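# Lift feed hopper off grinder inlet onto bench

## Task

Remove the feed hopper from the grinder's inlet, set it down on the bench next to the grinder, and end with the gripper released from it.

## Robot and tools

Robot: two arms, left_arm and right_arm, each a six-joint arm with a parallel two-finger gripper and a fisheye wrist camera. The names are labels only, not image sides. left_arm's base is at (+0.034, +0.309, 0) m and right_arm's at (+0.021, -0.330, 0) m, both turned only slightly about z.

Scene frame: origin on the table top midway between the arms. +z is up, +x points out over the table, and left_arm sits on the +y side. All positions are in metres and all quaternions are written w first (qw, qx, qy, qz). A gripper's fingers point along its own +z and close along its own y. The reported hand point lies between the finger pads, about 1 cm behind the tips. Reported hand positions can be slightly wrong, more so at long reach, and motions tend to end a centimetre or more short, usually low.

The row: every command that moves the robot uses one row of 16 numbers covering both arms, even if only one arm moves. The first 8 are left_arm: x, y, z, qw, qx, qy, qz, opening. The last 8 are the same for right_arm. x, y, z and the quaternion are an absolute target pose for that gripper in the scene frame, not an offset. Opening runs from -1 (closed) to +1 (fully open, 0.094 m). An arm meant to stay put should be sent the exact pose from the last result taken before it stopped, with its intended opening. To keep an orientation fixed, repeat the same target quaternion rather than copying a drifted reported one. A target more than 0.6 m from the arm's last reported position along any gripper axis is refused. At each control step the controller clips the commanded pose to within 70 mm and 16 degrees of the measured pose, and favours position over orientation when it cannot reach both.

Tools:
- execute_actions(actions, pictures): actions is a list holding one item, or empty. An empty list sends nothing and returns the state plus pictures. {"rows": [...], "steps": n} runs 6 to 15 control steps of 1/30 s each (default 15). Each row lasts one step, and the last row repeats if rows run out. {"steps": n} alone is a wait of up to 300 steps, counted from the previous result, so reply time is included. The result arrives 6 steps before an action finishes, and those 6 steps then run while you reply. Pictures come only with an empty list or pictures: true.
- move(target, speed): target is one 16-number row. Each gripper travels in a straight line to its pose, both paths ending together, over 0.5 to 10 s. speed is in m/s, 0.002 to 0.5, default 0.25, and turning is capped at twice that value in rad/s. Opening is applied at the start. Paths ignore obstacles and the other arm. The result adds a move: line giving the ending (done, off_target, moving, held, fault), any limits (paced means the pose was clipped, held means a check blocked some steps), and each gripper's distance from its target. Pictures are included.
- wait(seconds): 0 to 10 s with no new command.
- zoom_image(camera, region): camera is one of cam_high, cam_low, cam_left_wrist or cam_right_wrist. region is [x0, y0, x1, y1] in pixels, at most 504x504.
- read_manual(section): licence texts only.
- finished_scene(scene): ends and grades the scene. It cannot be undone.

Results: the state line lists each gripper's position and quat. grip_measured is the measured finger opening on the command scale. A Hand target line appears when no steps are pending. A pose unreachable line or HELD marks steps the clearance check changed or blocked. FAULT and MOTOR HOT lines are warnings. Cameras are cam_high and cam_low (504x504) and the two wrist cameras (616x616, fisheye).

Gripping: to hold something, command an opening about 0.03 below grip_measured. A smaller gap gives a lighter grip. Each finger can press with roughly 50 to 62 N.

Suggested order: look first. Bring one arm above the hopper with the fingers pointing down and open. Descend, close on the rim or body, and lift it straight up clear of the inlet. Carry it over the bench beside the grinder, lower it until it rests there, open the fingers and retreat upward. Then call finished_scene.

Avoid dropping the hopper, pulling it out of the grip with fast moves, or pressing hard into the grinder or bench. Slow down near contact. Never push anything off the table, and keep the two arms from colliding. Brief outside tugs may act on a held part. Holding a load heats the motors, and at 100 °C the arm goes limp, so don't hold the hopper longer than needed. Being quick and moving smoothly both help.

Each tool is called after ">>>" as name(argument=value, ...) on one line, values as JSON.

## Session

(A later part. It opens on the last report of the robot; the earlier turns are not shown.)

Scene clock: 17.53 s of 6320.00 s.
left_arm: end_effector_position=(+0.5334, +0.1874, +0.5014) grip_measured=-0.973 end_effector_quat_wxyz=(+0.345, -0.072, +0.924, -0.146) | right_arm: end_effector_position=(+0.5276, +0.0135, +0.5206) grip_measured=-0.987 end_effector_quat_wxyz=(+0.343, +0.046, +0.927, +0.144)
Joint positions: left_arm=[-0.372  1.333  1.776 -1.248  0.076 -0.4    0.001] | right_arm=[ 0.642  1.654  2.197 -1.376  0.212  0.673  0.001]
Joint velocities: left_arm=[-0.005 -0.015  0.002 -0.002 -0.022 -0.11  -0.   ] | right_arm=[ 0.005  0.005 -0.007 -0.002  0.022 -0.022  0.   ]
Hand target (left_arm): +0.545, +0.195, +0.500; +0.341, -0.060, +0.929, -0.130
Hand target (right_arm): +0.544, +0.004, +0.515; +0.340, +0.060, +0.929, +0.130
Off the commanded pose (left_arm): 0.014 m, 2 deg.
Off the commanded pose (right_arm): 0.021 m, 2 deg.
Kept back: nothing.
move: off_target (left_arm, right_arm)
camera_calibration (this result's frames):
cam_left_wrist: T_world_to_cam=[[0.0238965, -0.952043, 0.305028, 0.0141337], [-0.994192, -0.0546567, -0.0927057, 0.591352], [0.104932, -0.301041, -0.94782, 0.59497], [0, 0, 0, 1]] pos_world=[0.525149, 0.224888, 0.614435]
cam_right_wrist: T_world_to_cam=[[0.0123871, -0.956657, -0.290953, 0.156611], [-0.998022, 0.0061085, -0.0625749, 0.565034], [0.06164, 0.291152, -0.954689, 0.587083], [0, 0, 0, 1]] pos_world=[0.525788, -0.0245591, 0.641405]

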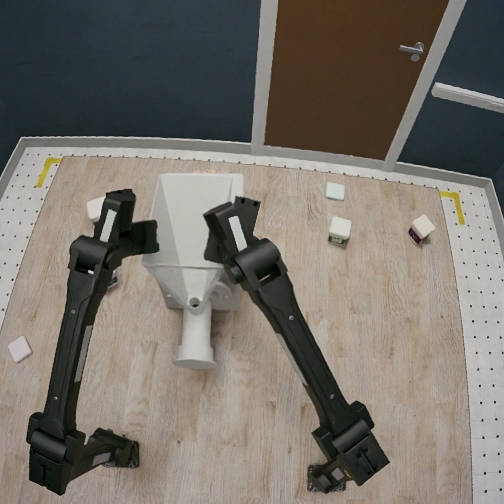

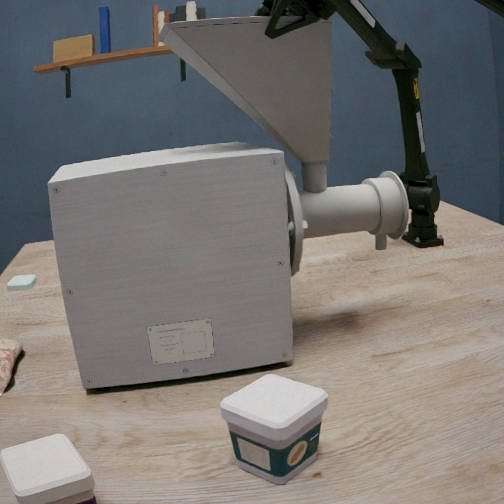

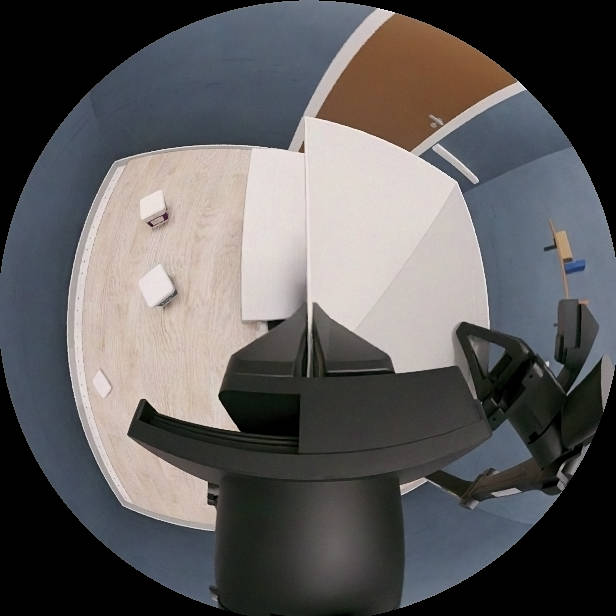

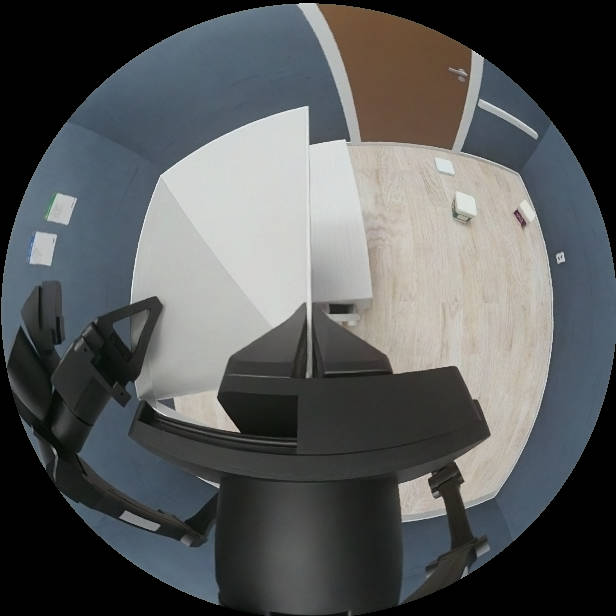

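>>> move(target=[0.525,0.187,0.56,0.41,-0.075,0.9,-0.146,-1,0.52,0.013,0.58,0.41,0.046,0.9,0.144,-1], speed=0.05)

Scene clock: 19.43 s of 6320.00 s.
left_arm: end_effector_position=(+0.5319, +0.1887, +0.5036) grip_measured=-0.974 end_effector_quat_wxyz=(+0.350, -0.084, +0.923, -0.139) | right_arm: end_effector_position=(+0.5242, +0.0141, +0.5238) grip_measured=-0.985 end_effector_quat_wxyz=(+0.356, +0.048, +0.924, +0.129)
Joint positions: left_arm=[-0.38   1.328  1.776 -1.248  0.045 -0.422  0.001] | right_arm=[ 0.66   1.651  2.197 -1.378  0.262  0.675  0.001]
Joint velocities: left_arm=[-0.005 -0.005 -0.002  0.002 -0.037  0.007  0.001] | right_arm=[-0.015 -0.005 -0.017 -0.007 -0.007 -0.051 -0.   ]
Hand target (left_arm): +0.521, +0.188, +0.558; +0.409, -0.076, +0.897, -0.148
Hand target (right_arm): +0.515, +0.009, +0.578; +0.409, +0.048, +0.899, +0.146
Off the commanded pose (left_arm): 0.057 m, 7 deg.
Off the commanded pose (right_arm): 0.056 m, 7 deg.
Kept back: nothing.
move: off_target (left_arm, right_arm)
camera_calibration (this result's frames):
cam_left_wrist: T_world_to_cam=[[0.0497316, -0.952695, 0.299831, 0.00371148], [-0.99175, -0.0826165, -0.0980118, 0.596811], [0.118146, -0.292483, -0.948944, 0.589522], [0, 0, 0, 1]] pos_world=[0.522053, 0.225268, 0.616805]
cam_right_wrist: T_world_to_cam=[[0.00224383, -0.96419, -0.265204, 0.150094], [-0.996032, 0.0214384, -0.0863699, 0.573035], [0.0889625, 0.264346, -0.960316, 0.579174], [0, 0, 0, 1]] pos_world=[0.5189, -0.020668, 0.645488]

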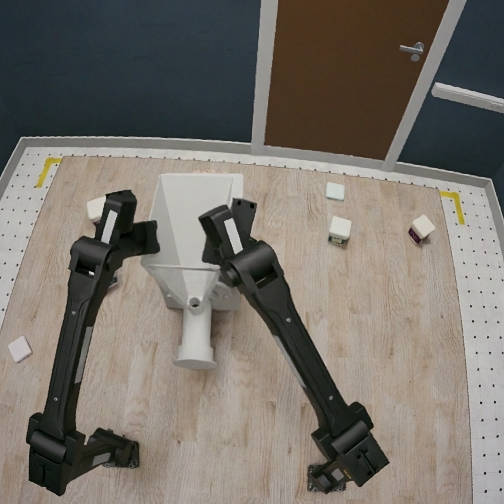

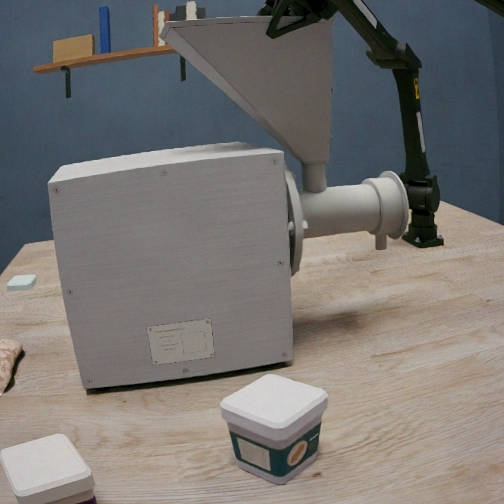

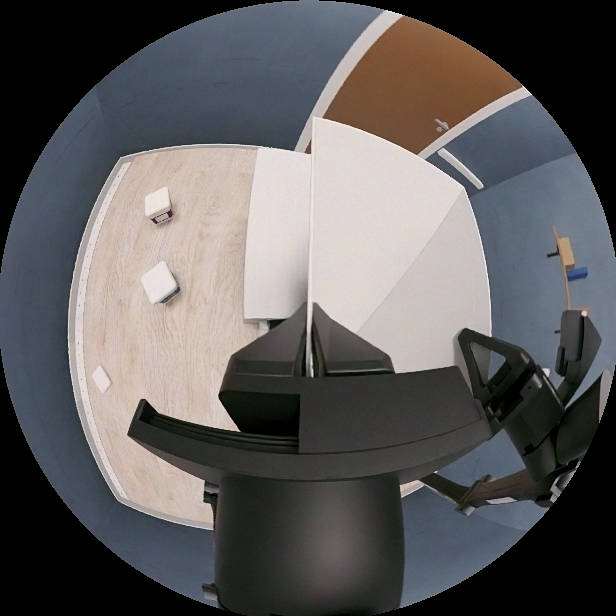

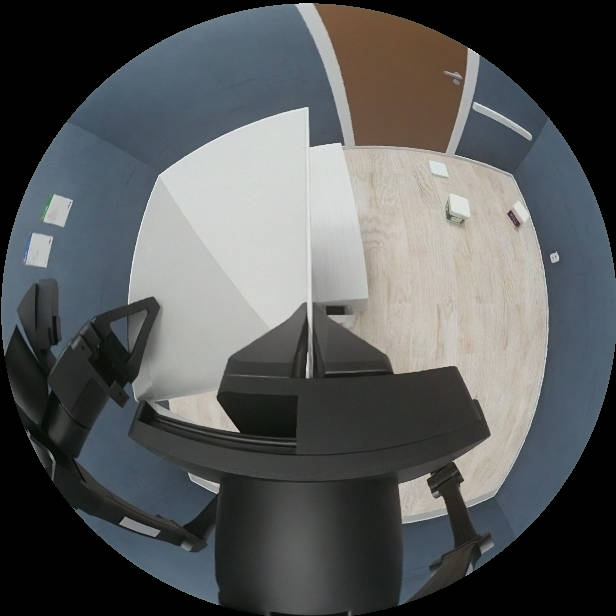

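>>> execute_actions(actions=[{"rows":[[0.55,0.187,0.59,0.43,-0.075,0.89,-0.146,-1,0.525,0.013,0.61,0.43,0.046,0.89,0.144,-1]],"steps":15}])

>>> execute_actions(actions=[{"rows":[[0.52,0.187,0.59,0.43,-0.075,0.89,-0.146,-1,0.55,0.013,0.61,0.43,0.046,0.89,0.144,-1]],"steps":15}])

>>> execute_actions(actions=[{"rows":[[0.55,0.187,0.60,0.43,-0.075,0.89,-0.146,-1,0.525,0.013,0.62,0.43,0.046,0.89,0.144,-1]],"steps":15}])

>>> execute_actions(actions=[{"rows":[[0.52,0.187,0.60,0.43,-0.075,0.89,-0.146,-1,0.55,0.013,0.62,0.43,0.046,0.89,0.144,-1]],"steps":15}], pictures=true)

Scene clock: 20.13 s of 6320.00 s.
left_arm: end_effector_position=(+0.5330, +0.1883, +0.5045) grip_measured=-0.974 end_effector_quat_wxyz=(+0.350, -0.084, +0.923, -0.139) | right_arm: end_effector_position=(+0.5237, +0.0133, +0.5248) grip_measured=-0.982 end_effector_quat_wxyz=(+0.356, +0.051, +0.925, +0.121)
Joint positions: left_arm=[-0.381  1.331  1.782 -1.25   0.044 -0.422  0.001] | right_arm=[ 0.664  1.659  2.215 -1.398  0.279  0.681  0.001]
Joint velocities: left_arm=[-0.005 -0.005  0.012  0.017  0.022  0.022  0.   ] | right_arm=[-0.015  0.005  0.002 -0.022  0.051  0.007  0.001]
Steps of this call (steps 1 to 12: nothing new was sent; steps 13 to 21: the first 9 steps of this action). Readings (end_effector_position):
13: left_arm (+0.5322, +0.1888, +0.5046) | right_arm (+0.5239, +0.0135, +0.5252)
14: left_arm (+0.5325, +0.1886, +0.5046) | right_arm (+0.5235, +0.0134, +0.5251)
16: left_arm (+0.5329, +0.1885, +0.5046) | right_arm (+0.5237, +0.0132, +0.5249)
20: left_arm (+0.5330, +0.1883, +0.5045) | right_arm (+0.5236, +0.0132, +0.5249)
21: the state above

Scene clock: 20.63 s of 6320.00 s.
left_arm: end_effector_position=(+0.5324, +0.1891, +0.5044) grip_measured=-0.974 end_effector_quat_wxyz=(+0.350, -0.088, +0.923, -0.135) | right_arm: end_effector_position=(+0.5253, +0.0144, +0.5246) grip_measured=-0.975 end_effector_quat_wxyz=(+0.349, +0.048, +0.929, +0.115)
Joint positions: left_arm=[-0.383  1.331  1.782 -1.253  0.034 -0.428  0.001] | right_arm=[ 0.663  1.683  2.256 -1.434  0.277  0.676  0.001]
Joint velocities: left_arm=[ 0.005 -0.005 -0.012 -0.007 -0.081 -0.051  0.001] | right_arm=[-0.015  0.015  0.027 -0.027 -0.022  0.037  0.001]
Off your previous action's commanded pose (left_arm): 0.087 m, 10 deg at its last step (step 6 of this call); position clipped at that step.
Off your previous action's commanded pose (right_arm): 0.085 m, 10 deg at its last step (step 6 of this call); position clipped at that step.
Steps of this call (steps 1 to 6: the last 6 steps of your previous action; steps 7 to 15: the first 9 steps of this action). Readings (end_effector_position):
7: left_arm (+0.5328, +0.1884, +0.5046) | right_arm (+0.5241, +0.0138, +0.5249)
8: left_arm (+0.5325, +0.1889, +0.5045) | right_arm (+0.5250, +0.0145, +0.5247)
10: left_arm (+0.5324, +0.1891, +0.5044) | right_arm (+0.5253, +0.0145, +0.5247)
14: left_arm (+0.5324, +0.1891, +0.5044) | right_arm (+0.5252, +0.0144, +0.5246)
15: the state above

Scene clock: 21.13 s of 6320.00 s.
left_arm: end_effector_position=(+0.5328, +0.1888, +0.5040) grip_measured=-0.974 end_effector_quat_wxyz=(+0.350, -0.088, +0.923, -0.136) | right_arm: end_effector_position=(+0.5250, +0.0140, +0.5248) grip_measured=-0.970 end_effector_quat_wxyz=(+0.350, +0.048, +0.929, +0.111)
Joint positions: left_arm=[-0.383  1.332  1.782 -1.253  0.036 -0.428  0.001] | right_arm=[ 0.665  1.685  2.259 -1.439  0.284  0.676  0.001]
Joint velocities: left_arm=[ 0.005 -0.005 -0.017  0.007 -0.022 -0.022 -0.001] | right_arm=[-0.005 -0.005  0.012  0.002 -0.007  0.066 -0.   ]
Off your previous action's commanded pose (left_arm): 0.087 m, 10 deg at its last step (step 6 of this call); position clipped at that step.
Off your previous action's commanded pose (right_arm): 0.089 m, 11 deg at its last step (step 6 of this call); position clipped at that step.
Steps of this call (steps 1 to 6: the last 6 steps of your previous action; steps 7 to 15: the first 9 steps of this action). Readings (end_effector_position):
7: left_arm (+0.5325, +0.1889, +0.5042) | right_arm (+0.5251, +0.0140, +0.5247)
8: left_arm (+0.5328, +0.1888, +0.5040) | right_arm (+0.5250, +0.0140, +0.5248)
10: left_arm (+0.5328, +0.1888, +0.5040) | right_arm (+0.5250, +0.0140, +0.5248)
14: left_arm (+0.5328, +0.1888, +0.5040) | right_arm (+0.5250, +0.0140, +0.5248)
15: the state above

Scene clock: 21.63 s of 6320.00 s.
left_arm: end_effector_position=(+0.5326, +0.1889, +0.5041) grip_measured=-0.974 end_effector_quat_wxyz=(+0.350, -0.088, +0.923, -0.136) | right_arm: end_effector_position=(+0.5253, +0.0142, +0.5245) grip_measured=-0.970 end_effector_quat_wxyz=(+0.349, +0.047, +0.929, +0.111)
Joint positions: left_arm=[-0.383  1.331  1.782 -1.253  0.035 -0.428  0.001] | right_arm=[ 0.664  1.686  2.262 -1.441  0.282  0.674  0.001]
Joint velocities: left_arm=[ 0.005  0.005  0.002 -0.007 -0.037 -0.007  0.001] | right_arm=[-0.005 -0.015  0.007 -0.007  0.037 -0.022 -0.001]
Off your previous action's commanded pose (left_arm): 0.098 m, 10 deg at its last step (step 6 of this call); position clipped at that step.
Off your previous action's commanded pose (right_arm): 0.095 m, 11 deg at its last step (step 6 of this call); position clipped at that step.
Steps of this call (steps 1 to 6: the last 6 steps of your previous action; steps 7 to 15: the first 9 steps of this action). Readings (end_effector_position):
7: left_arm (+0.5326, +0.1889, +0.5041) | right_arm (+0.5253, +0.0142, +0.5245)
8: left_arm (+0.5326, +0.1889, +0.5041) | right_arm (+0.5252, +0.0142, +0.5247)
10: left_arm (+0.5326, +0.1889, +0.5041) | right_arm (+0.5253, +0.0142, +0.5246)
14: left_arm (+0.5326, +0.1889, +0.5041) | right_arm (+0.5253, +0.0142, +0.5245)
15: the state above
camera_calibration (this result's frames):
cam_left_wrist: T_world_to_cam=[[0.0591141, -0.95323, 0.29641, 0.000606247], [-0.99117, -0.0913533, -0.096112, 0.597915], [0.118695, -0.288111, -0.950212, 0.589522], [0, 0, 0, 1]] pos_world=[0.522626, 0.225047, 0.617458]
cam_right_wrist: T_world_to_cam=[[-0.0101966, -0.972624, -0.23216, 0.139692], [-0.997155, 0.0272323, -0.0702931, 0.566293], [0.074691, 0.230783, -0.970134, 0.592804], [0, 0, 0, 1]] pos_world=[0.521829, -0.0163622, 0.647337]

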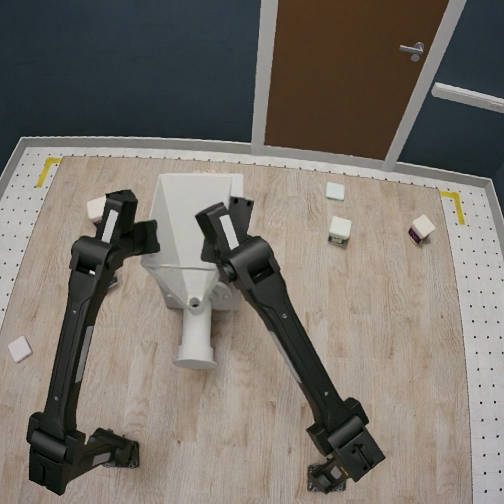

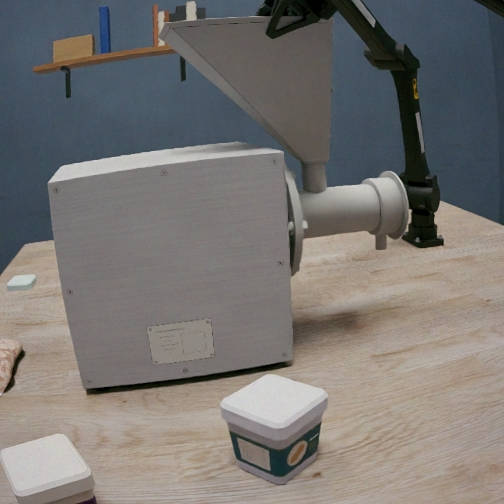

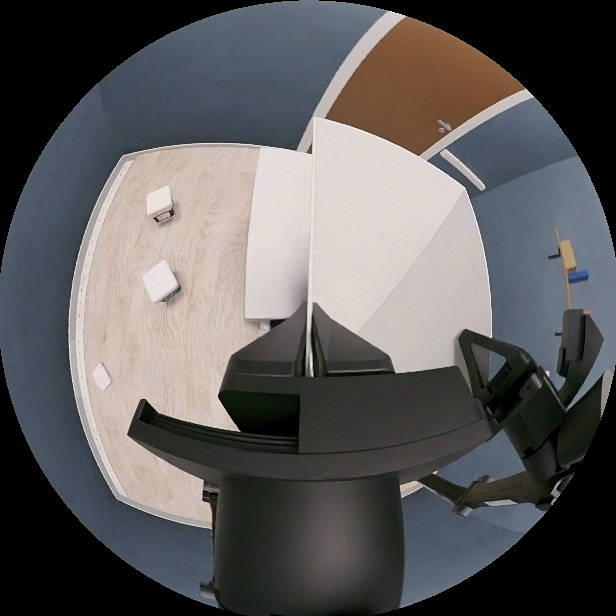

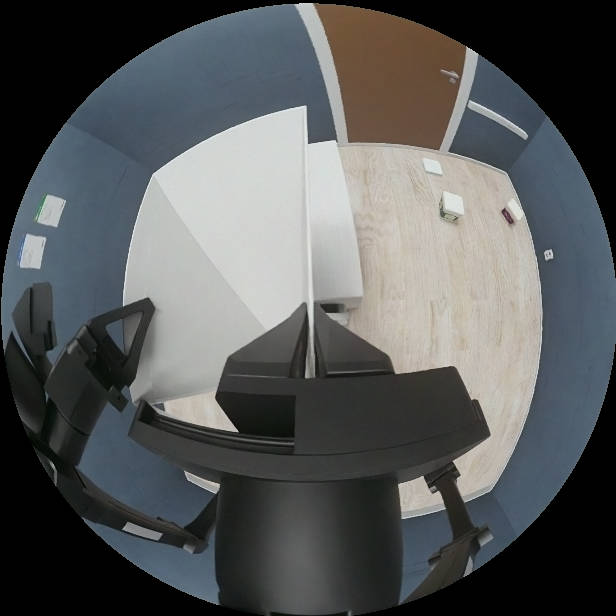

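>>> execute_actions(actions=[{"rows":[[0.57,0.189,0.54,0.35,-0.088,0.923,-0.136,-1,0.49,0.014,0.555,0.349,0.047,0.929,0.111,-1]],"steps":15}])

>>> execute_actions(actions=[{"rows":[[0.49,0.189,0.54,0.35,-0.088,0.923,-0.136,-1,0.57,0.014,0.555,0.349,0.047,0.929,0.111,-1]],"steps":15}], pictures=true)

Scene clock: 23.23 s of 6320.00 s.
left_arm: end_effector_position=(+0.5436, +0.1769, +0.5040) grip_measured=-0.972 end_effector_quat_wxyz=(+0.314, -0.051, +0.938, -0.136) | right_arm: end_effector_position=(+0.5215, +0.0038, +0.5190) grip_measured=-0.957 end_effector_quat_wxyz=(+0.336, +0.082, +0.933, +0.100)
Joint positions: left_arm=[-0.385  1.417  1.9   -1.36   0.083 -0.364  0.001] | right_arm=[ 0.661  1.686  2.263 -1.487  0.305  0.746  0.002]
Joint velocities: left_arm=[-0.005  0.015  0.042 -0.012 -0.066  0.066 -0.   ] | right_arm=[-0.005 -0.005 -0.012 -0.012 -0.095  0.022 -0.001]
Off your previous action's commanded pose (left_arm): 0.097 m, 10 deg at its last step (step 6 of this call); position clipped at that step.
Off your previous action's commanded pose (right_arm): 0.099 m, 11 deg at its last step (step 6 of this call); position clipped at that step.
Steps of this call (steps 1 to 6: the last 6 steps of your previous action; steps 7 to 39: nothing new was sent; steps 40 to 48: the first 9 steps of this action). Readings (end_effector_position):
40: left_arm (+0.5331, +0.1880, +0.5028) | right_arm (+0.5227, +0.0135, +0.5226)
41: left_arm (+0.5353, +0.1860, +0.5034) | right_arm (+0.5219, +0.0118, +0.5221)
43: left_arm (+0.5429, +0.1800, +0.5034) | right_arm (+0.5221, +0.0062, +0.5205)
47: left_arm (+0.5436, +0.1769, +0.5041) | right_arm (+0.5215, +0.0038, +0.5190)
48: the state above

Scene clock: 23.73 s of 6320.00 s.
left_arm: end_effector_position=(+0.5264, +0.1926, +0.5037) grip_measured=-0.970 end_effector_quat_wxyz=(+0.323, -0.105, +0.932, -0.129) | right_arm: end_effector_position=(+0.5291, +0.0173, +0.5227) grip_measured=-0.949 end_effector_quat_wxyz=(+0.296, +0.018, +0.950, +0.099)
Joint positions: left_arm=[-0.381  1.353  1.829 -1.338  0.028 -0.459  0.001] | right_arm=[ 0.644  1.817  2.5   -1.649  0.207  0.631  0.002]
Joint velocities: left_arm=[ 0.005 -0.005  0.002  0.007  0.037 -0.022 -0.   ] | right_arm=[-0.005  0.23   0.393 -0.354 -0.066 -0.139  0.004]
Off your previous action's commanded pose (left_arm): 0.046 m, 6 deg at its last step (step 6 of this call).
Off your previous action's commanded pose (right_arm): 0.049 m, 5 deg at its last step (step 6 of this call).
Steps of this call (steps 1 to 6: the last 6 steps of your previous action; steps 7 to 15: the first 9 steps of this action). Readings (end_effector_position):
7: left_arm (+0.5407, +0.1786, +0.5040) | right_arm (+0.5245, +0.0047, +0.5200)
8: left_arm (+0.5368, +0.1834, +0.5036) | right_arm (+0.5268, +0.0098, +0.5211)
10: left_arm (+0.5285, +0.1908, +0.5036) | right_arm (+0.5281, +0.0159, +0.5228)
14: left_arm (+0.5264, +0.1926, +0.5037) | right_arm (+0.5291, +0.0173, +0.5229)
15: the state above
camera_calibration (this result's frames):
cam_left_wrist: T_world_to_cam=[[0.104689, -0.950397, 0.292891, -0.0182013], [-0.992159, -0.120028, -0.0348461, 0.567224], [0.0682726, -0.286946, -0.955511, 0.619848], [0, 0, 0, 1]] pos_world=[0.522363, 0.228647, 0.617368]
cam_right_wrist: T_world_to_cam=[[0.0244459, -0.981218, -0.191346, 0.102812], [-0.998763, -0.0322619, 0.0378391, 0.515177], [-0.0433016, 0.190184, -0.980793, 0.658801], [0, 0, 0, 1]] pos_world=[0.540553, -0.00779166, 0.646326]

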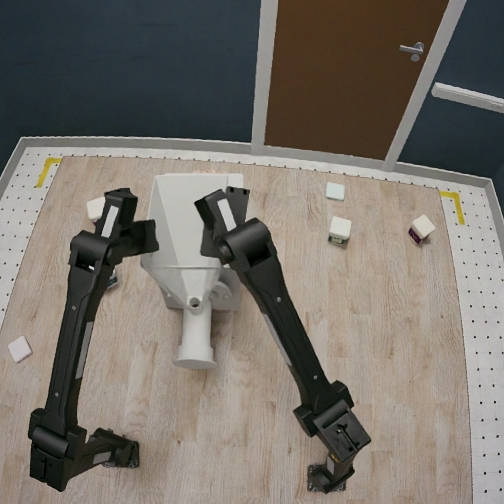

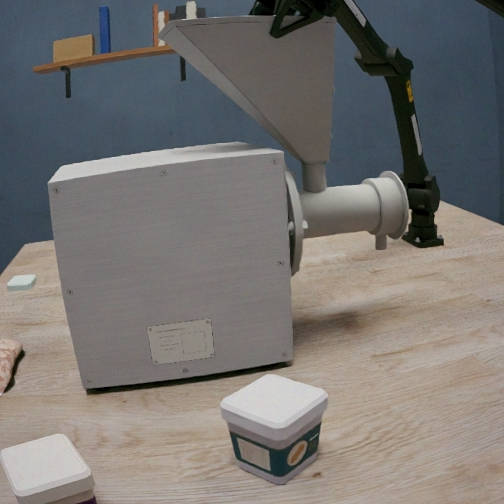

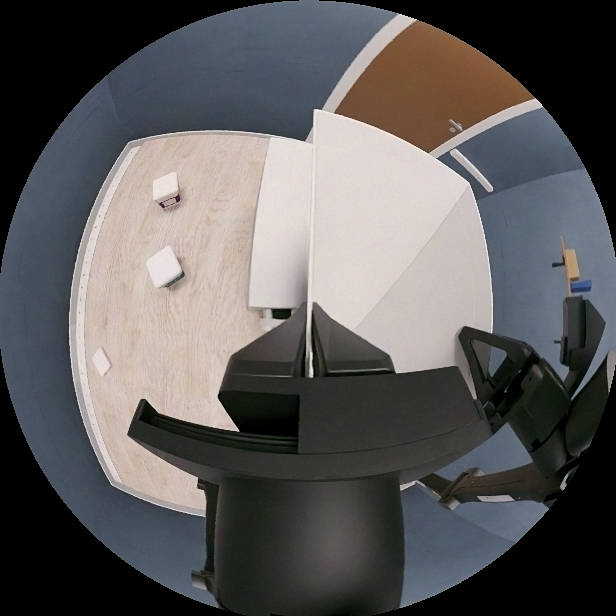

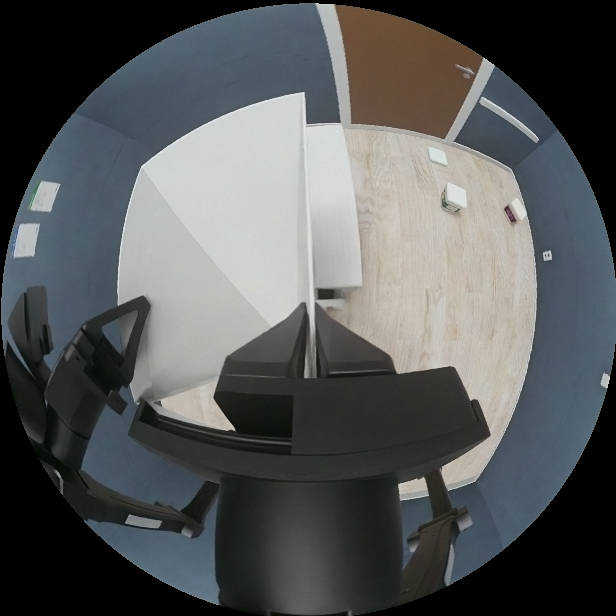

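>>> move(target=[0.53,0.19,0.51,0.33,-0.088,0.93,-0.136,0.2,0.528,0.016,0.525,0.32,0.04,0.94,0.1,0.2])

>>> move(target=[0.5,0.2,0.61,0.35,-0.088,0.923,-0.136,0.2,0.48,-0.03,0.62,0.35,0.047,0.929,0.111,0.2])

>>> move(target=[0.44,0.2,0.62,0.31,0.635,0.635,-0.31,0.2,0.35,-0.3,0.45,0.45,0,0.893,0,0.2])

>>> move(target=[0.44,0.11,0.6,0.31,0.635,0.635,-0.31,0.3,0.35,-0.3,0.45,0.45,0,0.893,0,0.2])

>>> move(target=[0.44,0.11,0.53,0.31,0.635,0.635,-0.31,0.3,0.35,-0.3,0.45,0.45,0,0.893,0,0.2], speed=0.1)

Scene clock: 25.10 s of 6320.00 s.
left_arm: end_effector_position=(+0.5255, +0.1889, +0.5038) grip_measured=+0.198 end_effector_quat_wxyz=(+0.321, -0.093, +0.933, -0.135) | right_arm: end_effector_position=(+0.5330, +0.0115, +0.5188) grip_measured=+0.198 end_effector_quat_wxyz=(+0.313, +0.036, +0.945, +0.092)
Joint positions: left_arm=[-0.381  1.353  1.829 -1.338  0.05  -0.439  0.056] | right_arm=[ 0.644  1.778  2.415 -1.585  0.249  0.655  0.056]
Joint velocities: left_arm=[-0.005 -0.005 -0.007 -0.012  0.022  0.037 -0.   ] | right_arm=[-0.005 -0.024 -0.027  0.002  0.007 -0.007 -0.   ]
Hand target (left_arm): +0.530, +0.190, +0.510; +0.330, -0.088, +0.930, -0.136
Hand target (right_arm): +0.528, +0.016, +0.525; +0.320, +0.040, +0.941, +0.101
Off your previous action's commanded pose (left_arm): 0.052 m, 4 deg at its last step (step 6 of this call).
Off your previous action's commanded pose (right_arm): 0.052 m, 8 deg at its last step (step 6 of this call).
Off the commanded pose (left_arm): 0.008 m, 1 deg.
Off the commanded pose (right_arm): 0.009 m, 1 deg.
Kept back: nothing.
move: done
camera_calibration (this result's frames):
cam_left_wrist: T_world_to_cam=[[0.0772147, -0.951878, 0.296591, -0.00872718], [-0.99522, -0.0914279, -0.0343322, 0.561828], [0.0597968, -0.292522, -0.954387, 0.623919], [0, 0, 0, 1]] pos_world=[0.522508, 0.22557, 0.617337]
cam_right_wrist: T_world_to_cam=[[-0.0117571, -0.981905, -0.189011, 0.114328], [-0.999922, 0.0107637, 0.00628166, 0.53556], [-0.00413354, 0.18907, -0.981955, 0.635966], [0, 0, 0, 1]] pos_world=[0.539492, -0.0137475, 0.642735]

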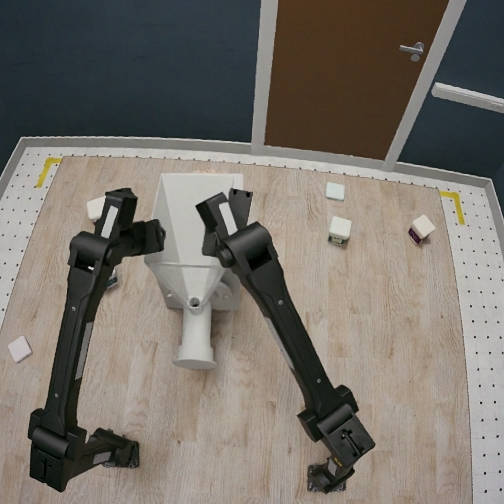

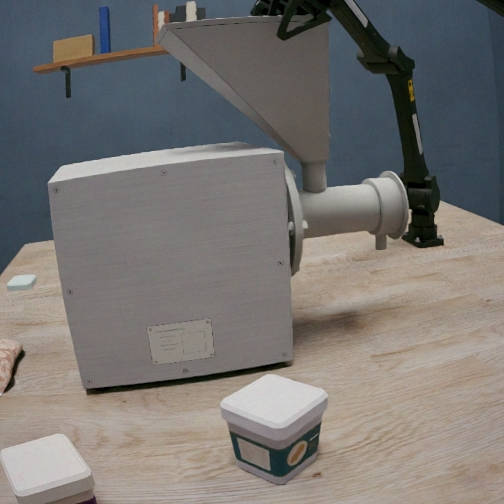

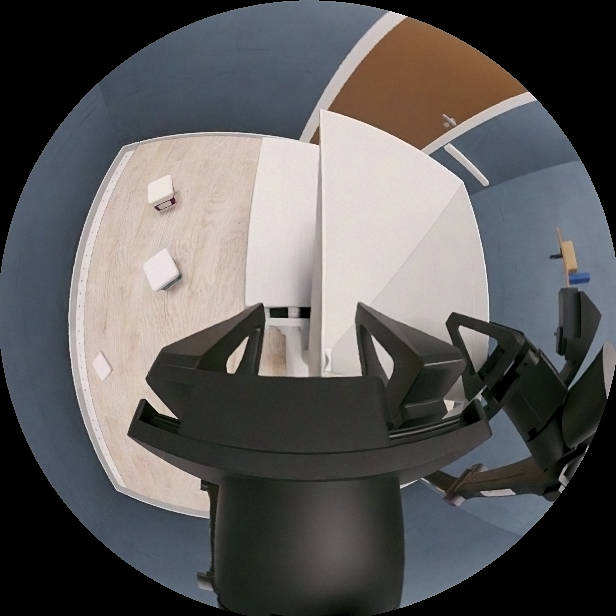

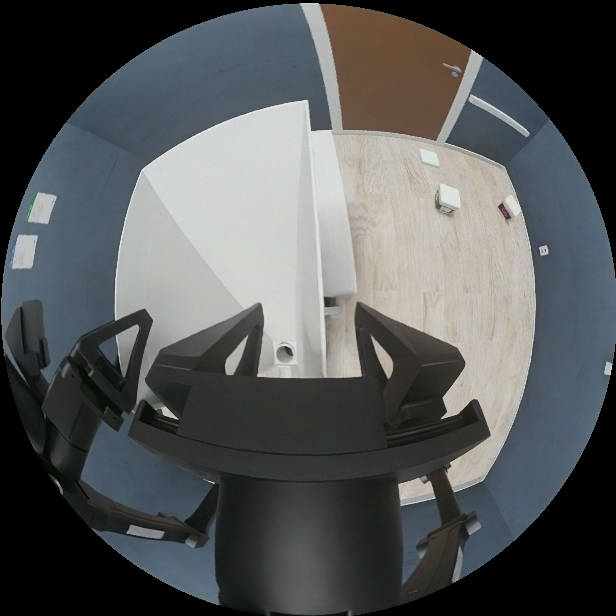

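Scene clock: 26.47 s of 6320.00 s.
left_arm: end_effector_position=(+0.4987, +0.1957, +0.6014) grip_measured=+0.198 end_effector_quat_wxyz=(+0.346, -0.089, +0.924, -0.140) | right_arm: end_effector_position=(+0.4801, -0.0340, +0.6089) grip_measured=+0.198 end_effector_quat_wxyz=(+0.360, +0.047, +0.924, +0.118)
Joint positions: left_arm=[-0.381  1.42   2.183 -1.57   0.046 -0.433  0.056] | right_arm=[ 0.644  1.678  2.526 -1.68   0.272  0.655  0.056]
Joint velocities: left_arm=[-0.005 -0.005 -0.007 -0.017 -0.007 -0.037 -0.001] | right_arm=[ 0.005  0.005  0.007  0.017 -0.095  0.081  0.   ]
Hand target (left_arm): +0.499, +0.200, +0.609; +0.350, -0.088, +0.922, -0.137
Hand target (right_arm): +0.477, -0.032, +0.618; +0.367, +0.045, +0.921, +0.124
Off the commanded pose (left_arm): 0.010 m, 1 deg.
Off the commanded pose (right_arm): 0.012 m, 2 deg.
joint sent to its limit (right arm) — the command would take joint 4 (wrist pitch) past its lower limit, so that joint was sent only as far as its limit.
Kept back: nothing.
move: off_target (right_arm); limits=paced
camera_calibration (this result's frames):
cam_left_wrist: T_world_to_cam=[[0.0593047, -0.950356, 0.305461, -0.0259206], [-0.992063, -0.0900984, -0.0877083, 0.569406], [0.110876, -0.297836, -0.948156, 0.692538], [0, 0, 0, 1]] pos_world=[0.489638, 0.232931, 0.714494]
cam_right_wrist: T_world_to_cam=[[-0.00310763, -0.969325, -0.245762, 0.11689], [-0.995128, 0.027215, -0.0947568, 0.542416], [0.0985385, 0.244271, -0.964688, 0.674954], [0, 0, 0, 1]] pos_world=[0.473627, -0.0663289, 0.731245]

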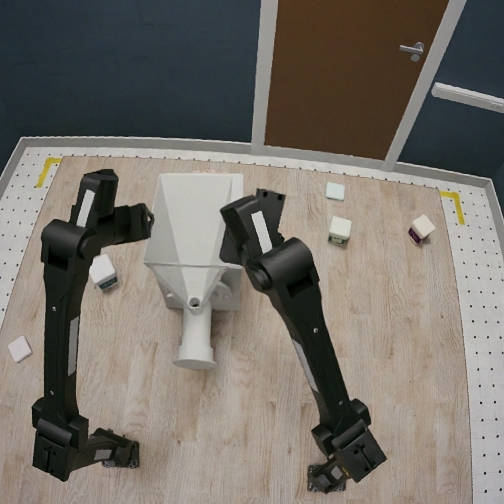

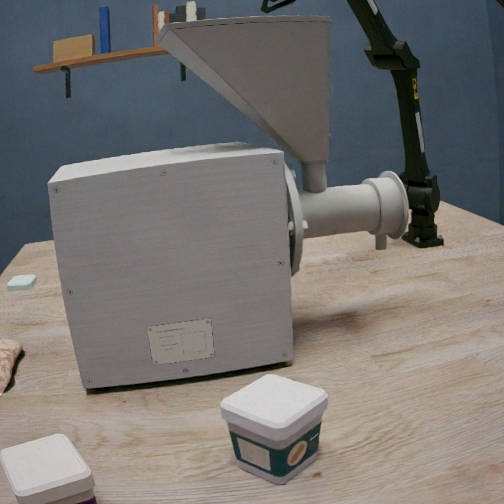

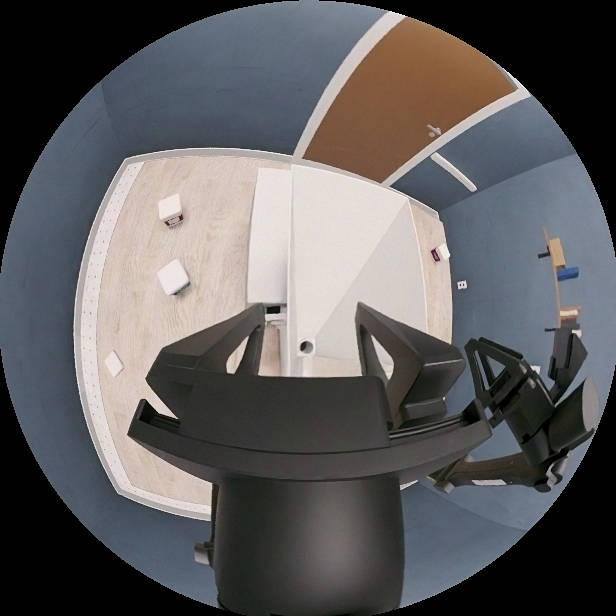

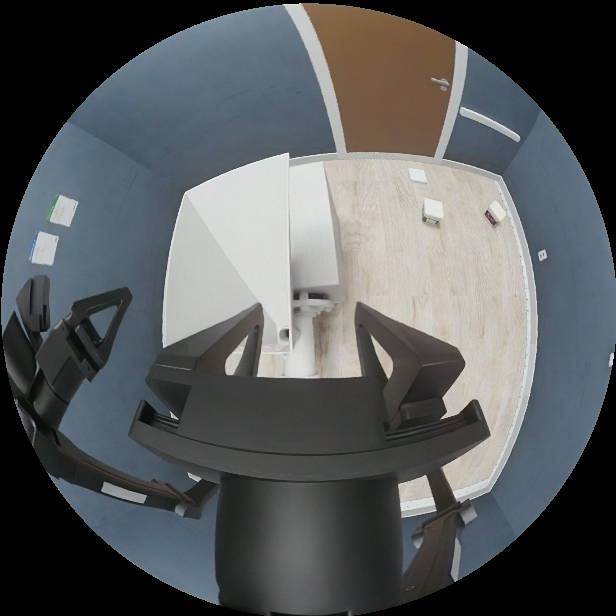

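Scene clock: 30.43 s of 6320.00 s.
left_arm: end_effector_position=(+0.4486, +0.1933, +0.6189) grip_measured=+0.198 end_effector_quat_wxyz=(+0.470, +0.540, +0.653, -0.249) | right_arm: end_effector_position=(+0.3483, -0.2930, +0.4460) grip_measured=+0.199 end_effector_quat_wxyz=(+0.446, -0.001, +0.895, -0.004)
Joint positions: left_arm=[-0.081  1.387  2.069 -1.681  1.027  1.131  0.056] | right_arm=[ 0.186  0.739  1.168 -1.086  0.166  0.117  0.056]
Joint velocities: left_arm=[ 0.005 -0.005 -0.017  0.007 -0.037  0.051 -0.   ] | right_arm=[-0.005  0.015 -0.002 -0.012  0.007  0.007  0.   ]
Hand target (left_arm): +0.441, +0.197, +0.618; +0.468, +0.539, +0.656, -0.246
Hand target (right_arm): +0.350, -0.296, +0.448; +0.453, -0.003, +0.892, -0.006
Off the commanded pose (left_arm): 0.011 m, 23 deg; orientation clipped at the last step of the last action.
Off the commanded pose (right_arm): 0.008 m, 1 deg.
joint sent to its limit (left arm) — the command would take joint 4 (wrist pitch) past its lower limit, so that joint was sent only as far as its limit.
Kept back: nothing.
move: off_target (left_arm); limits=paced
camera_calibration (this result's frames):
cam_left_wrist: T_world_to_cam=[[-0.935645, -0.290754, -0.200078, 0.601133], [-0.169732, 0.867702, -0.46721, 0.201876], [0.309451, -0.403183, -0.861211, 0.591436], [0, 0, 0, 1]] pos_world=[0.413691, 0.238071, 0.723942]
cam_right_wrist: T_world_to_cam=[[-0.0046044, -0.99989, 0.014076, -0.29895], [-0.961232, 0.00054463, -0.27574, 0.463898], [0.275702, -0.0148, -0.961129, 0.454895], [0, 0, 0, 1]] pos_world=[0.319121, -0.292437, 0.569336]

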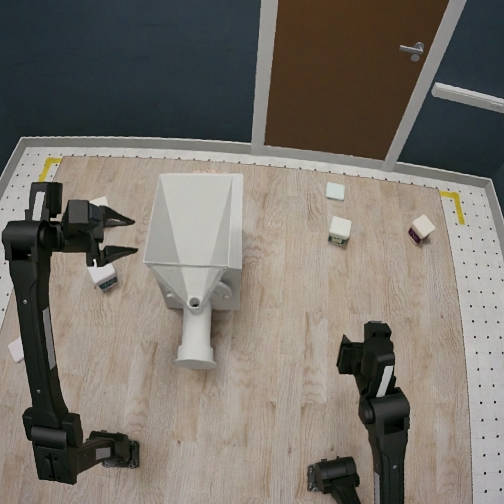

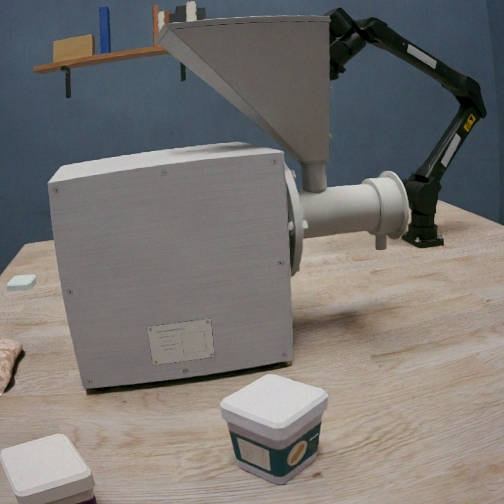

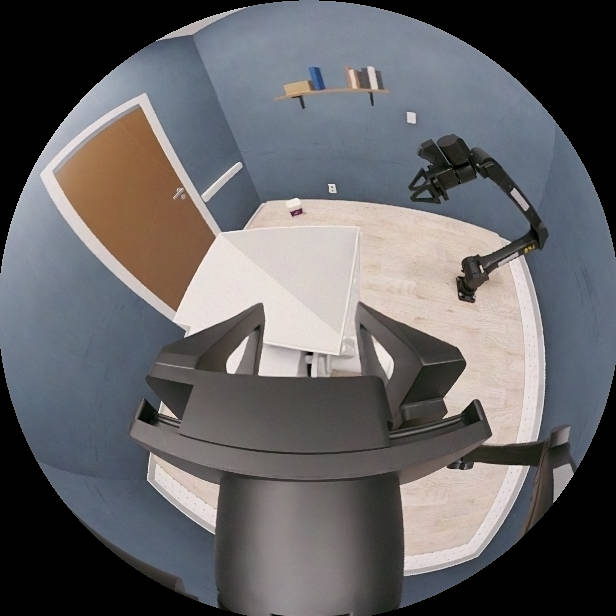

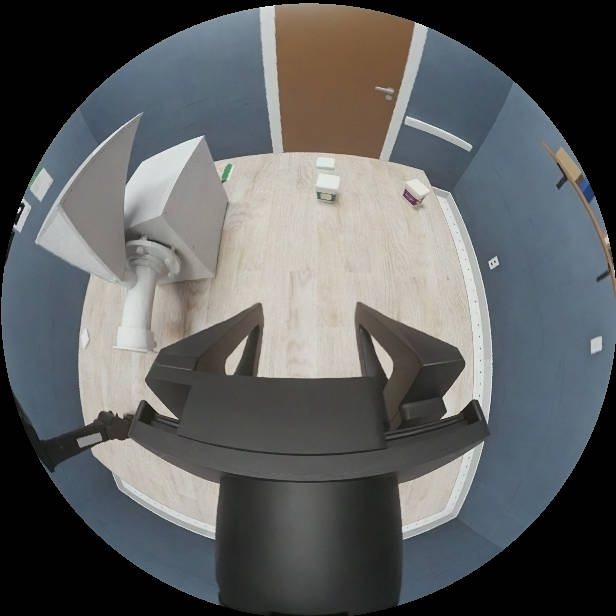

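Scene clock: 31.67 s of 6320.00 s.
left_arm: end_effector_position=(+0.4375, +0.1128, +0.5940) grip_measured=+0.298 end_effector_quat_wxyz=(+0.406, +0.589, +0.642, -0.278) | right_arm: end_effector_position=(+0.3488, -0.2964, +0.4455) grip_measured=+0.199 end_effector_quat_wxyz=(+0.444, +0.001, +0.896, +0.003)
Joint positions: left_arm=[-0.3    1.419  2.069 -1.681  0.924  1.069  0.061] | right_arm=[ 0.159  0.739  1.168 -1.086  0.133  0.11   0.056]
Joint velocities: left_arm=[-0.005  0.005 -0.002 -0.007 -0.022 -0.081 -0.   ] | right_arm=[-0.005  0.005 -0.022  0.002 -0.081 -0.022  0.001]
Hand target (left_arm): +0.440, +0.111, +0.600; +0.403, +0.586, +0.644, -0.280
Hand target (right_arm): +0.350, -0.300, +0.450; +0.450, -0.000, +0.893, -0.001
Off the commanded pose (left_arm): 0.007 m, 13 deg.
Off the commanded pose (right_arm): 0.006 m, 1 deg.
joint sent to its limit (left arm) — the command would take joint 4 (wrist pitch) past its lower limit, so that joint was sent only as far as its limit.
Kept back: nothing.
move: off_target (left_arm)
camera_calibration (this result's frames):
cam_left_wrist: T_world_to_cam=[[-0.979008, -0.149141, -0.138927, 0.529061], [-0.0838068, 0.915872, -0.392625, 0.170864], [0.185796, -0.37274, -0.909145, 0.620083], [0, 0, 0, 1]] pos_world=[0.417065, 0.153545, 0.704332]
cam_right_wrist: T_world_to_cam=[[-0.00190747, -0.999998, 0.000643119, -0.297319], [-0.962231, 0.00166036, -0.272229, 0.463437], [0.272227, -0.0011381, -0.962232, 0.459957], [0, 0, 0, 1]] pos_world=[0.320153, -0.297565, 0.568937]

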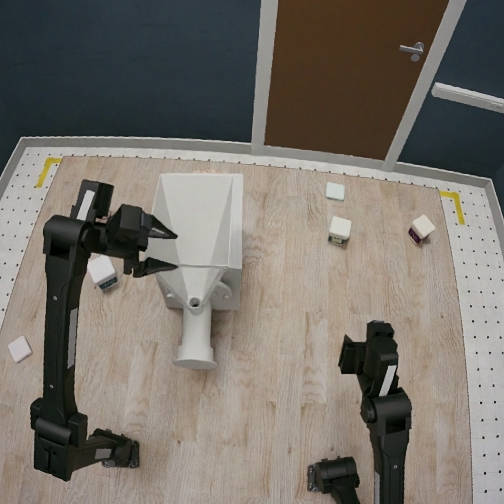

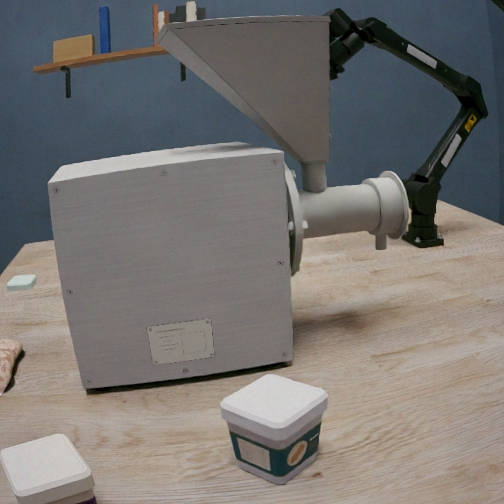

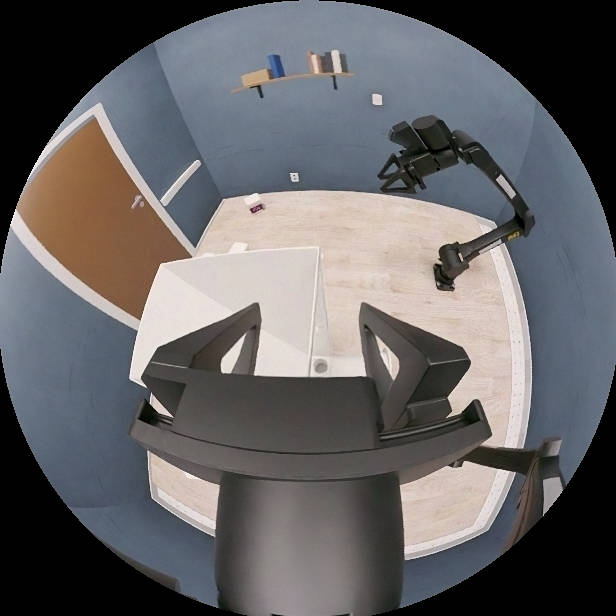

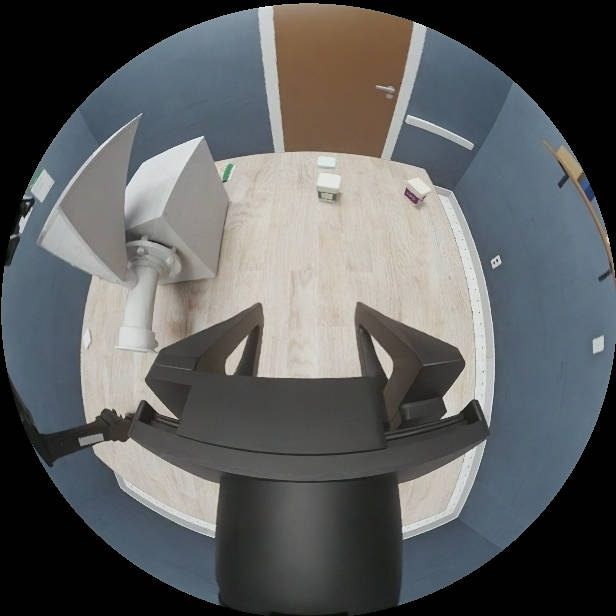

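Scene clock: 33.10 s of 6320.00 s.
left_arm: end_effector_position=(+0.4460, +0.1138, +0.5356) grip_measured=+0.298 end_effector_quat_wxyz=(+0.366, +0.608, +0.645, -0.284) | right_arm: end_effector_position=(+0.3489, -0.2965, +0.4455) grip_measured=+0.199 end_effector_quat_wxyz=(+0.444, +0.001, +0.896, +0.003)
Joint positions: left_arm=[-0.3    1.419  1.93  -1.681  0.903  1.173  0.061] | right_arm=[ 0.158  0.739  1.168 -1.086  0.132  0.11   0.056]
Joint velocities: left_arm=[-0.005 -0.005  0.007 -0.012 -0.051  0.022 -0.   ] | right_arm=[ 0.005 -0.024 -0.002 -0.012  0.022 -0.051 -0.001]
Hand target (left_arm): +0.440, +0.110, +0.530; +0.355, +0.613, +0.644, -0.290
Hand target (right_arm): +0.350, -0.300, +0.450; +0.450, +0.000, +0.893, -0.000
Off the commanded pose (left_arm): 0.009 m, 8 deg.
Off the commanded pose (right_arm): 0.006 m, 1 deg.
joint sent to its limit (left arm) — the command would take joint 4 (wrist pitch) past its lower limit, so that joint was sent only as far as its limit.
Kept back: nothing.
move: off_target (left_arm)
camera_calibration (this result's frames):
cam_left_wrist: T_world_to_cam=[[-0.990672, -0.0961228, -0.0965878, 0.505878], [-0.0581919, 0.939354, -0.337975, 0.104353], [0.123217, -0.329202, -0.936186, 0.60325], [0, 0, 0, 1]] pos_world=[0.432901, 0.149193, 0.648884]
cam_right_wrist: T_world_to_cam=[[-0.00153314, -0.999999, 0.000258701, -0.297333], [-0.962264, 0.00140489, -0.272114, 0.463329], [0.272114, -0.000666128, -0.962265, 0.460132], [0, 0, 0, 1]] pos_world=[0.320181, -0.297677, 0.568924]

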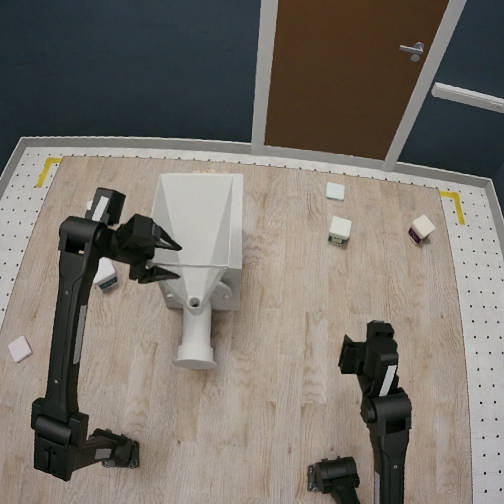

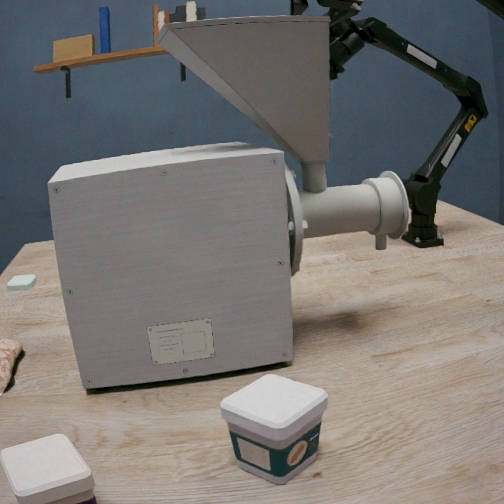

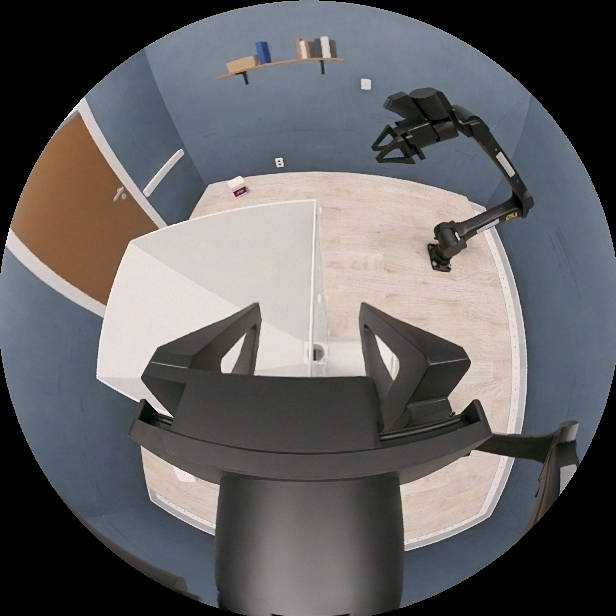

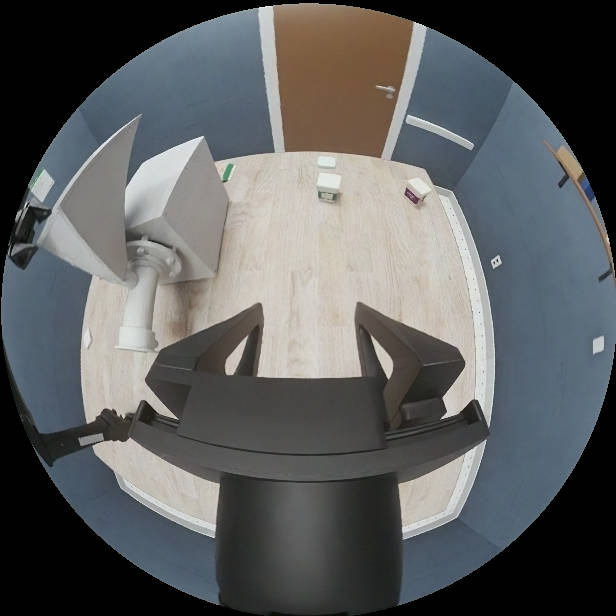

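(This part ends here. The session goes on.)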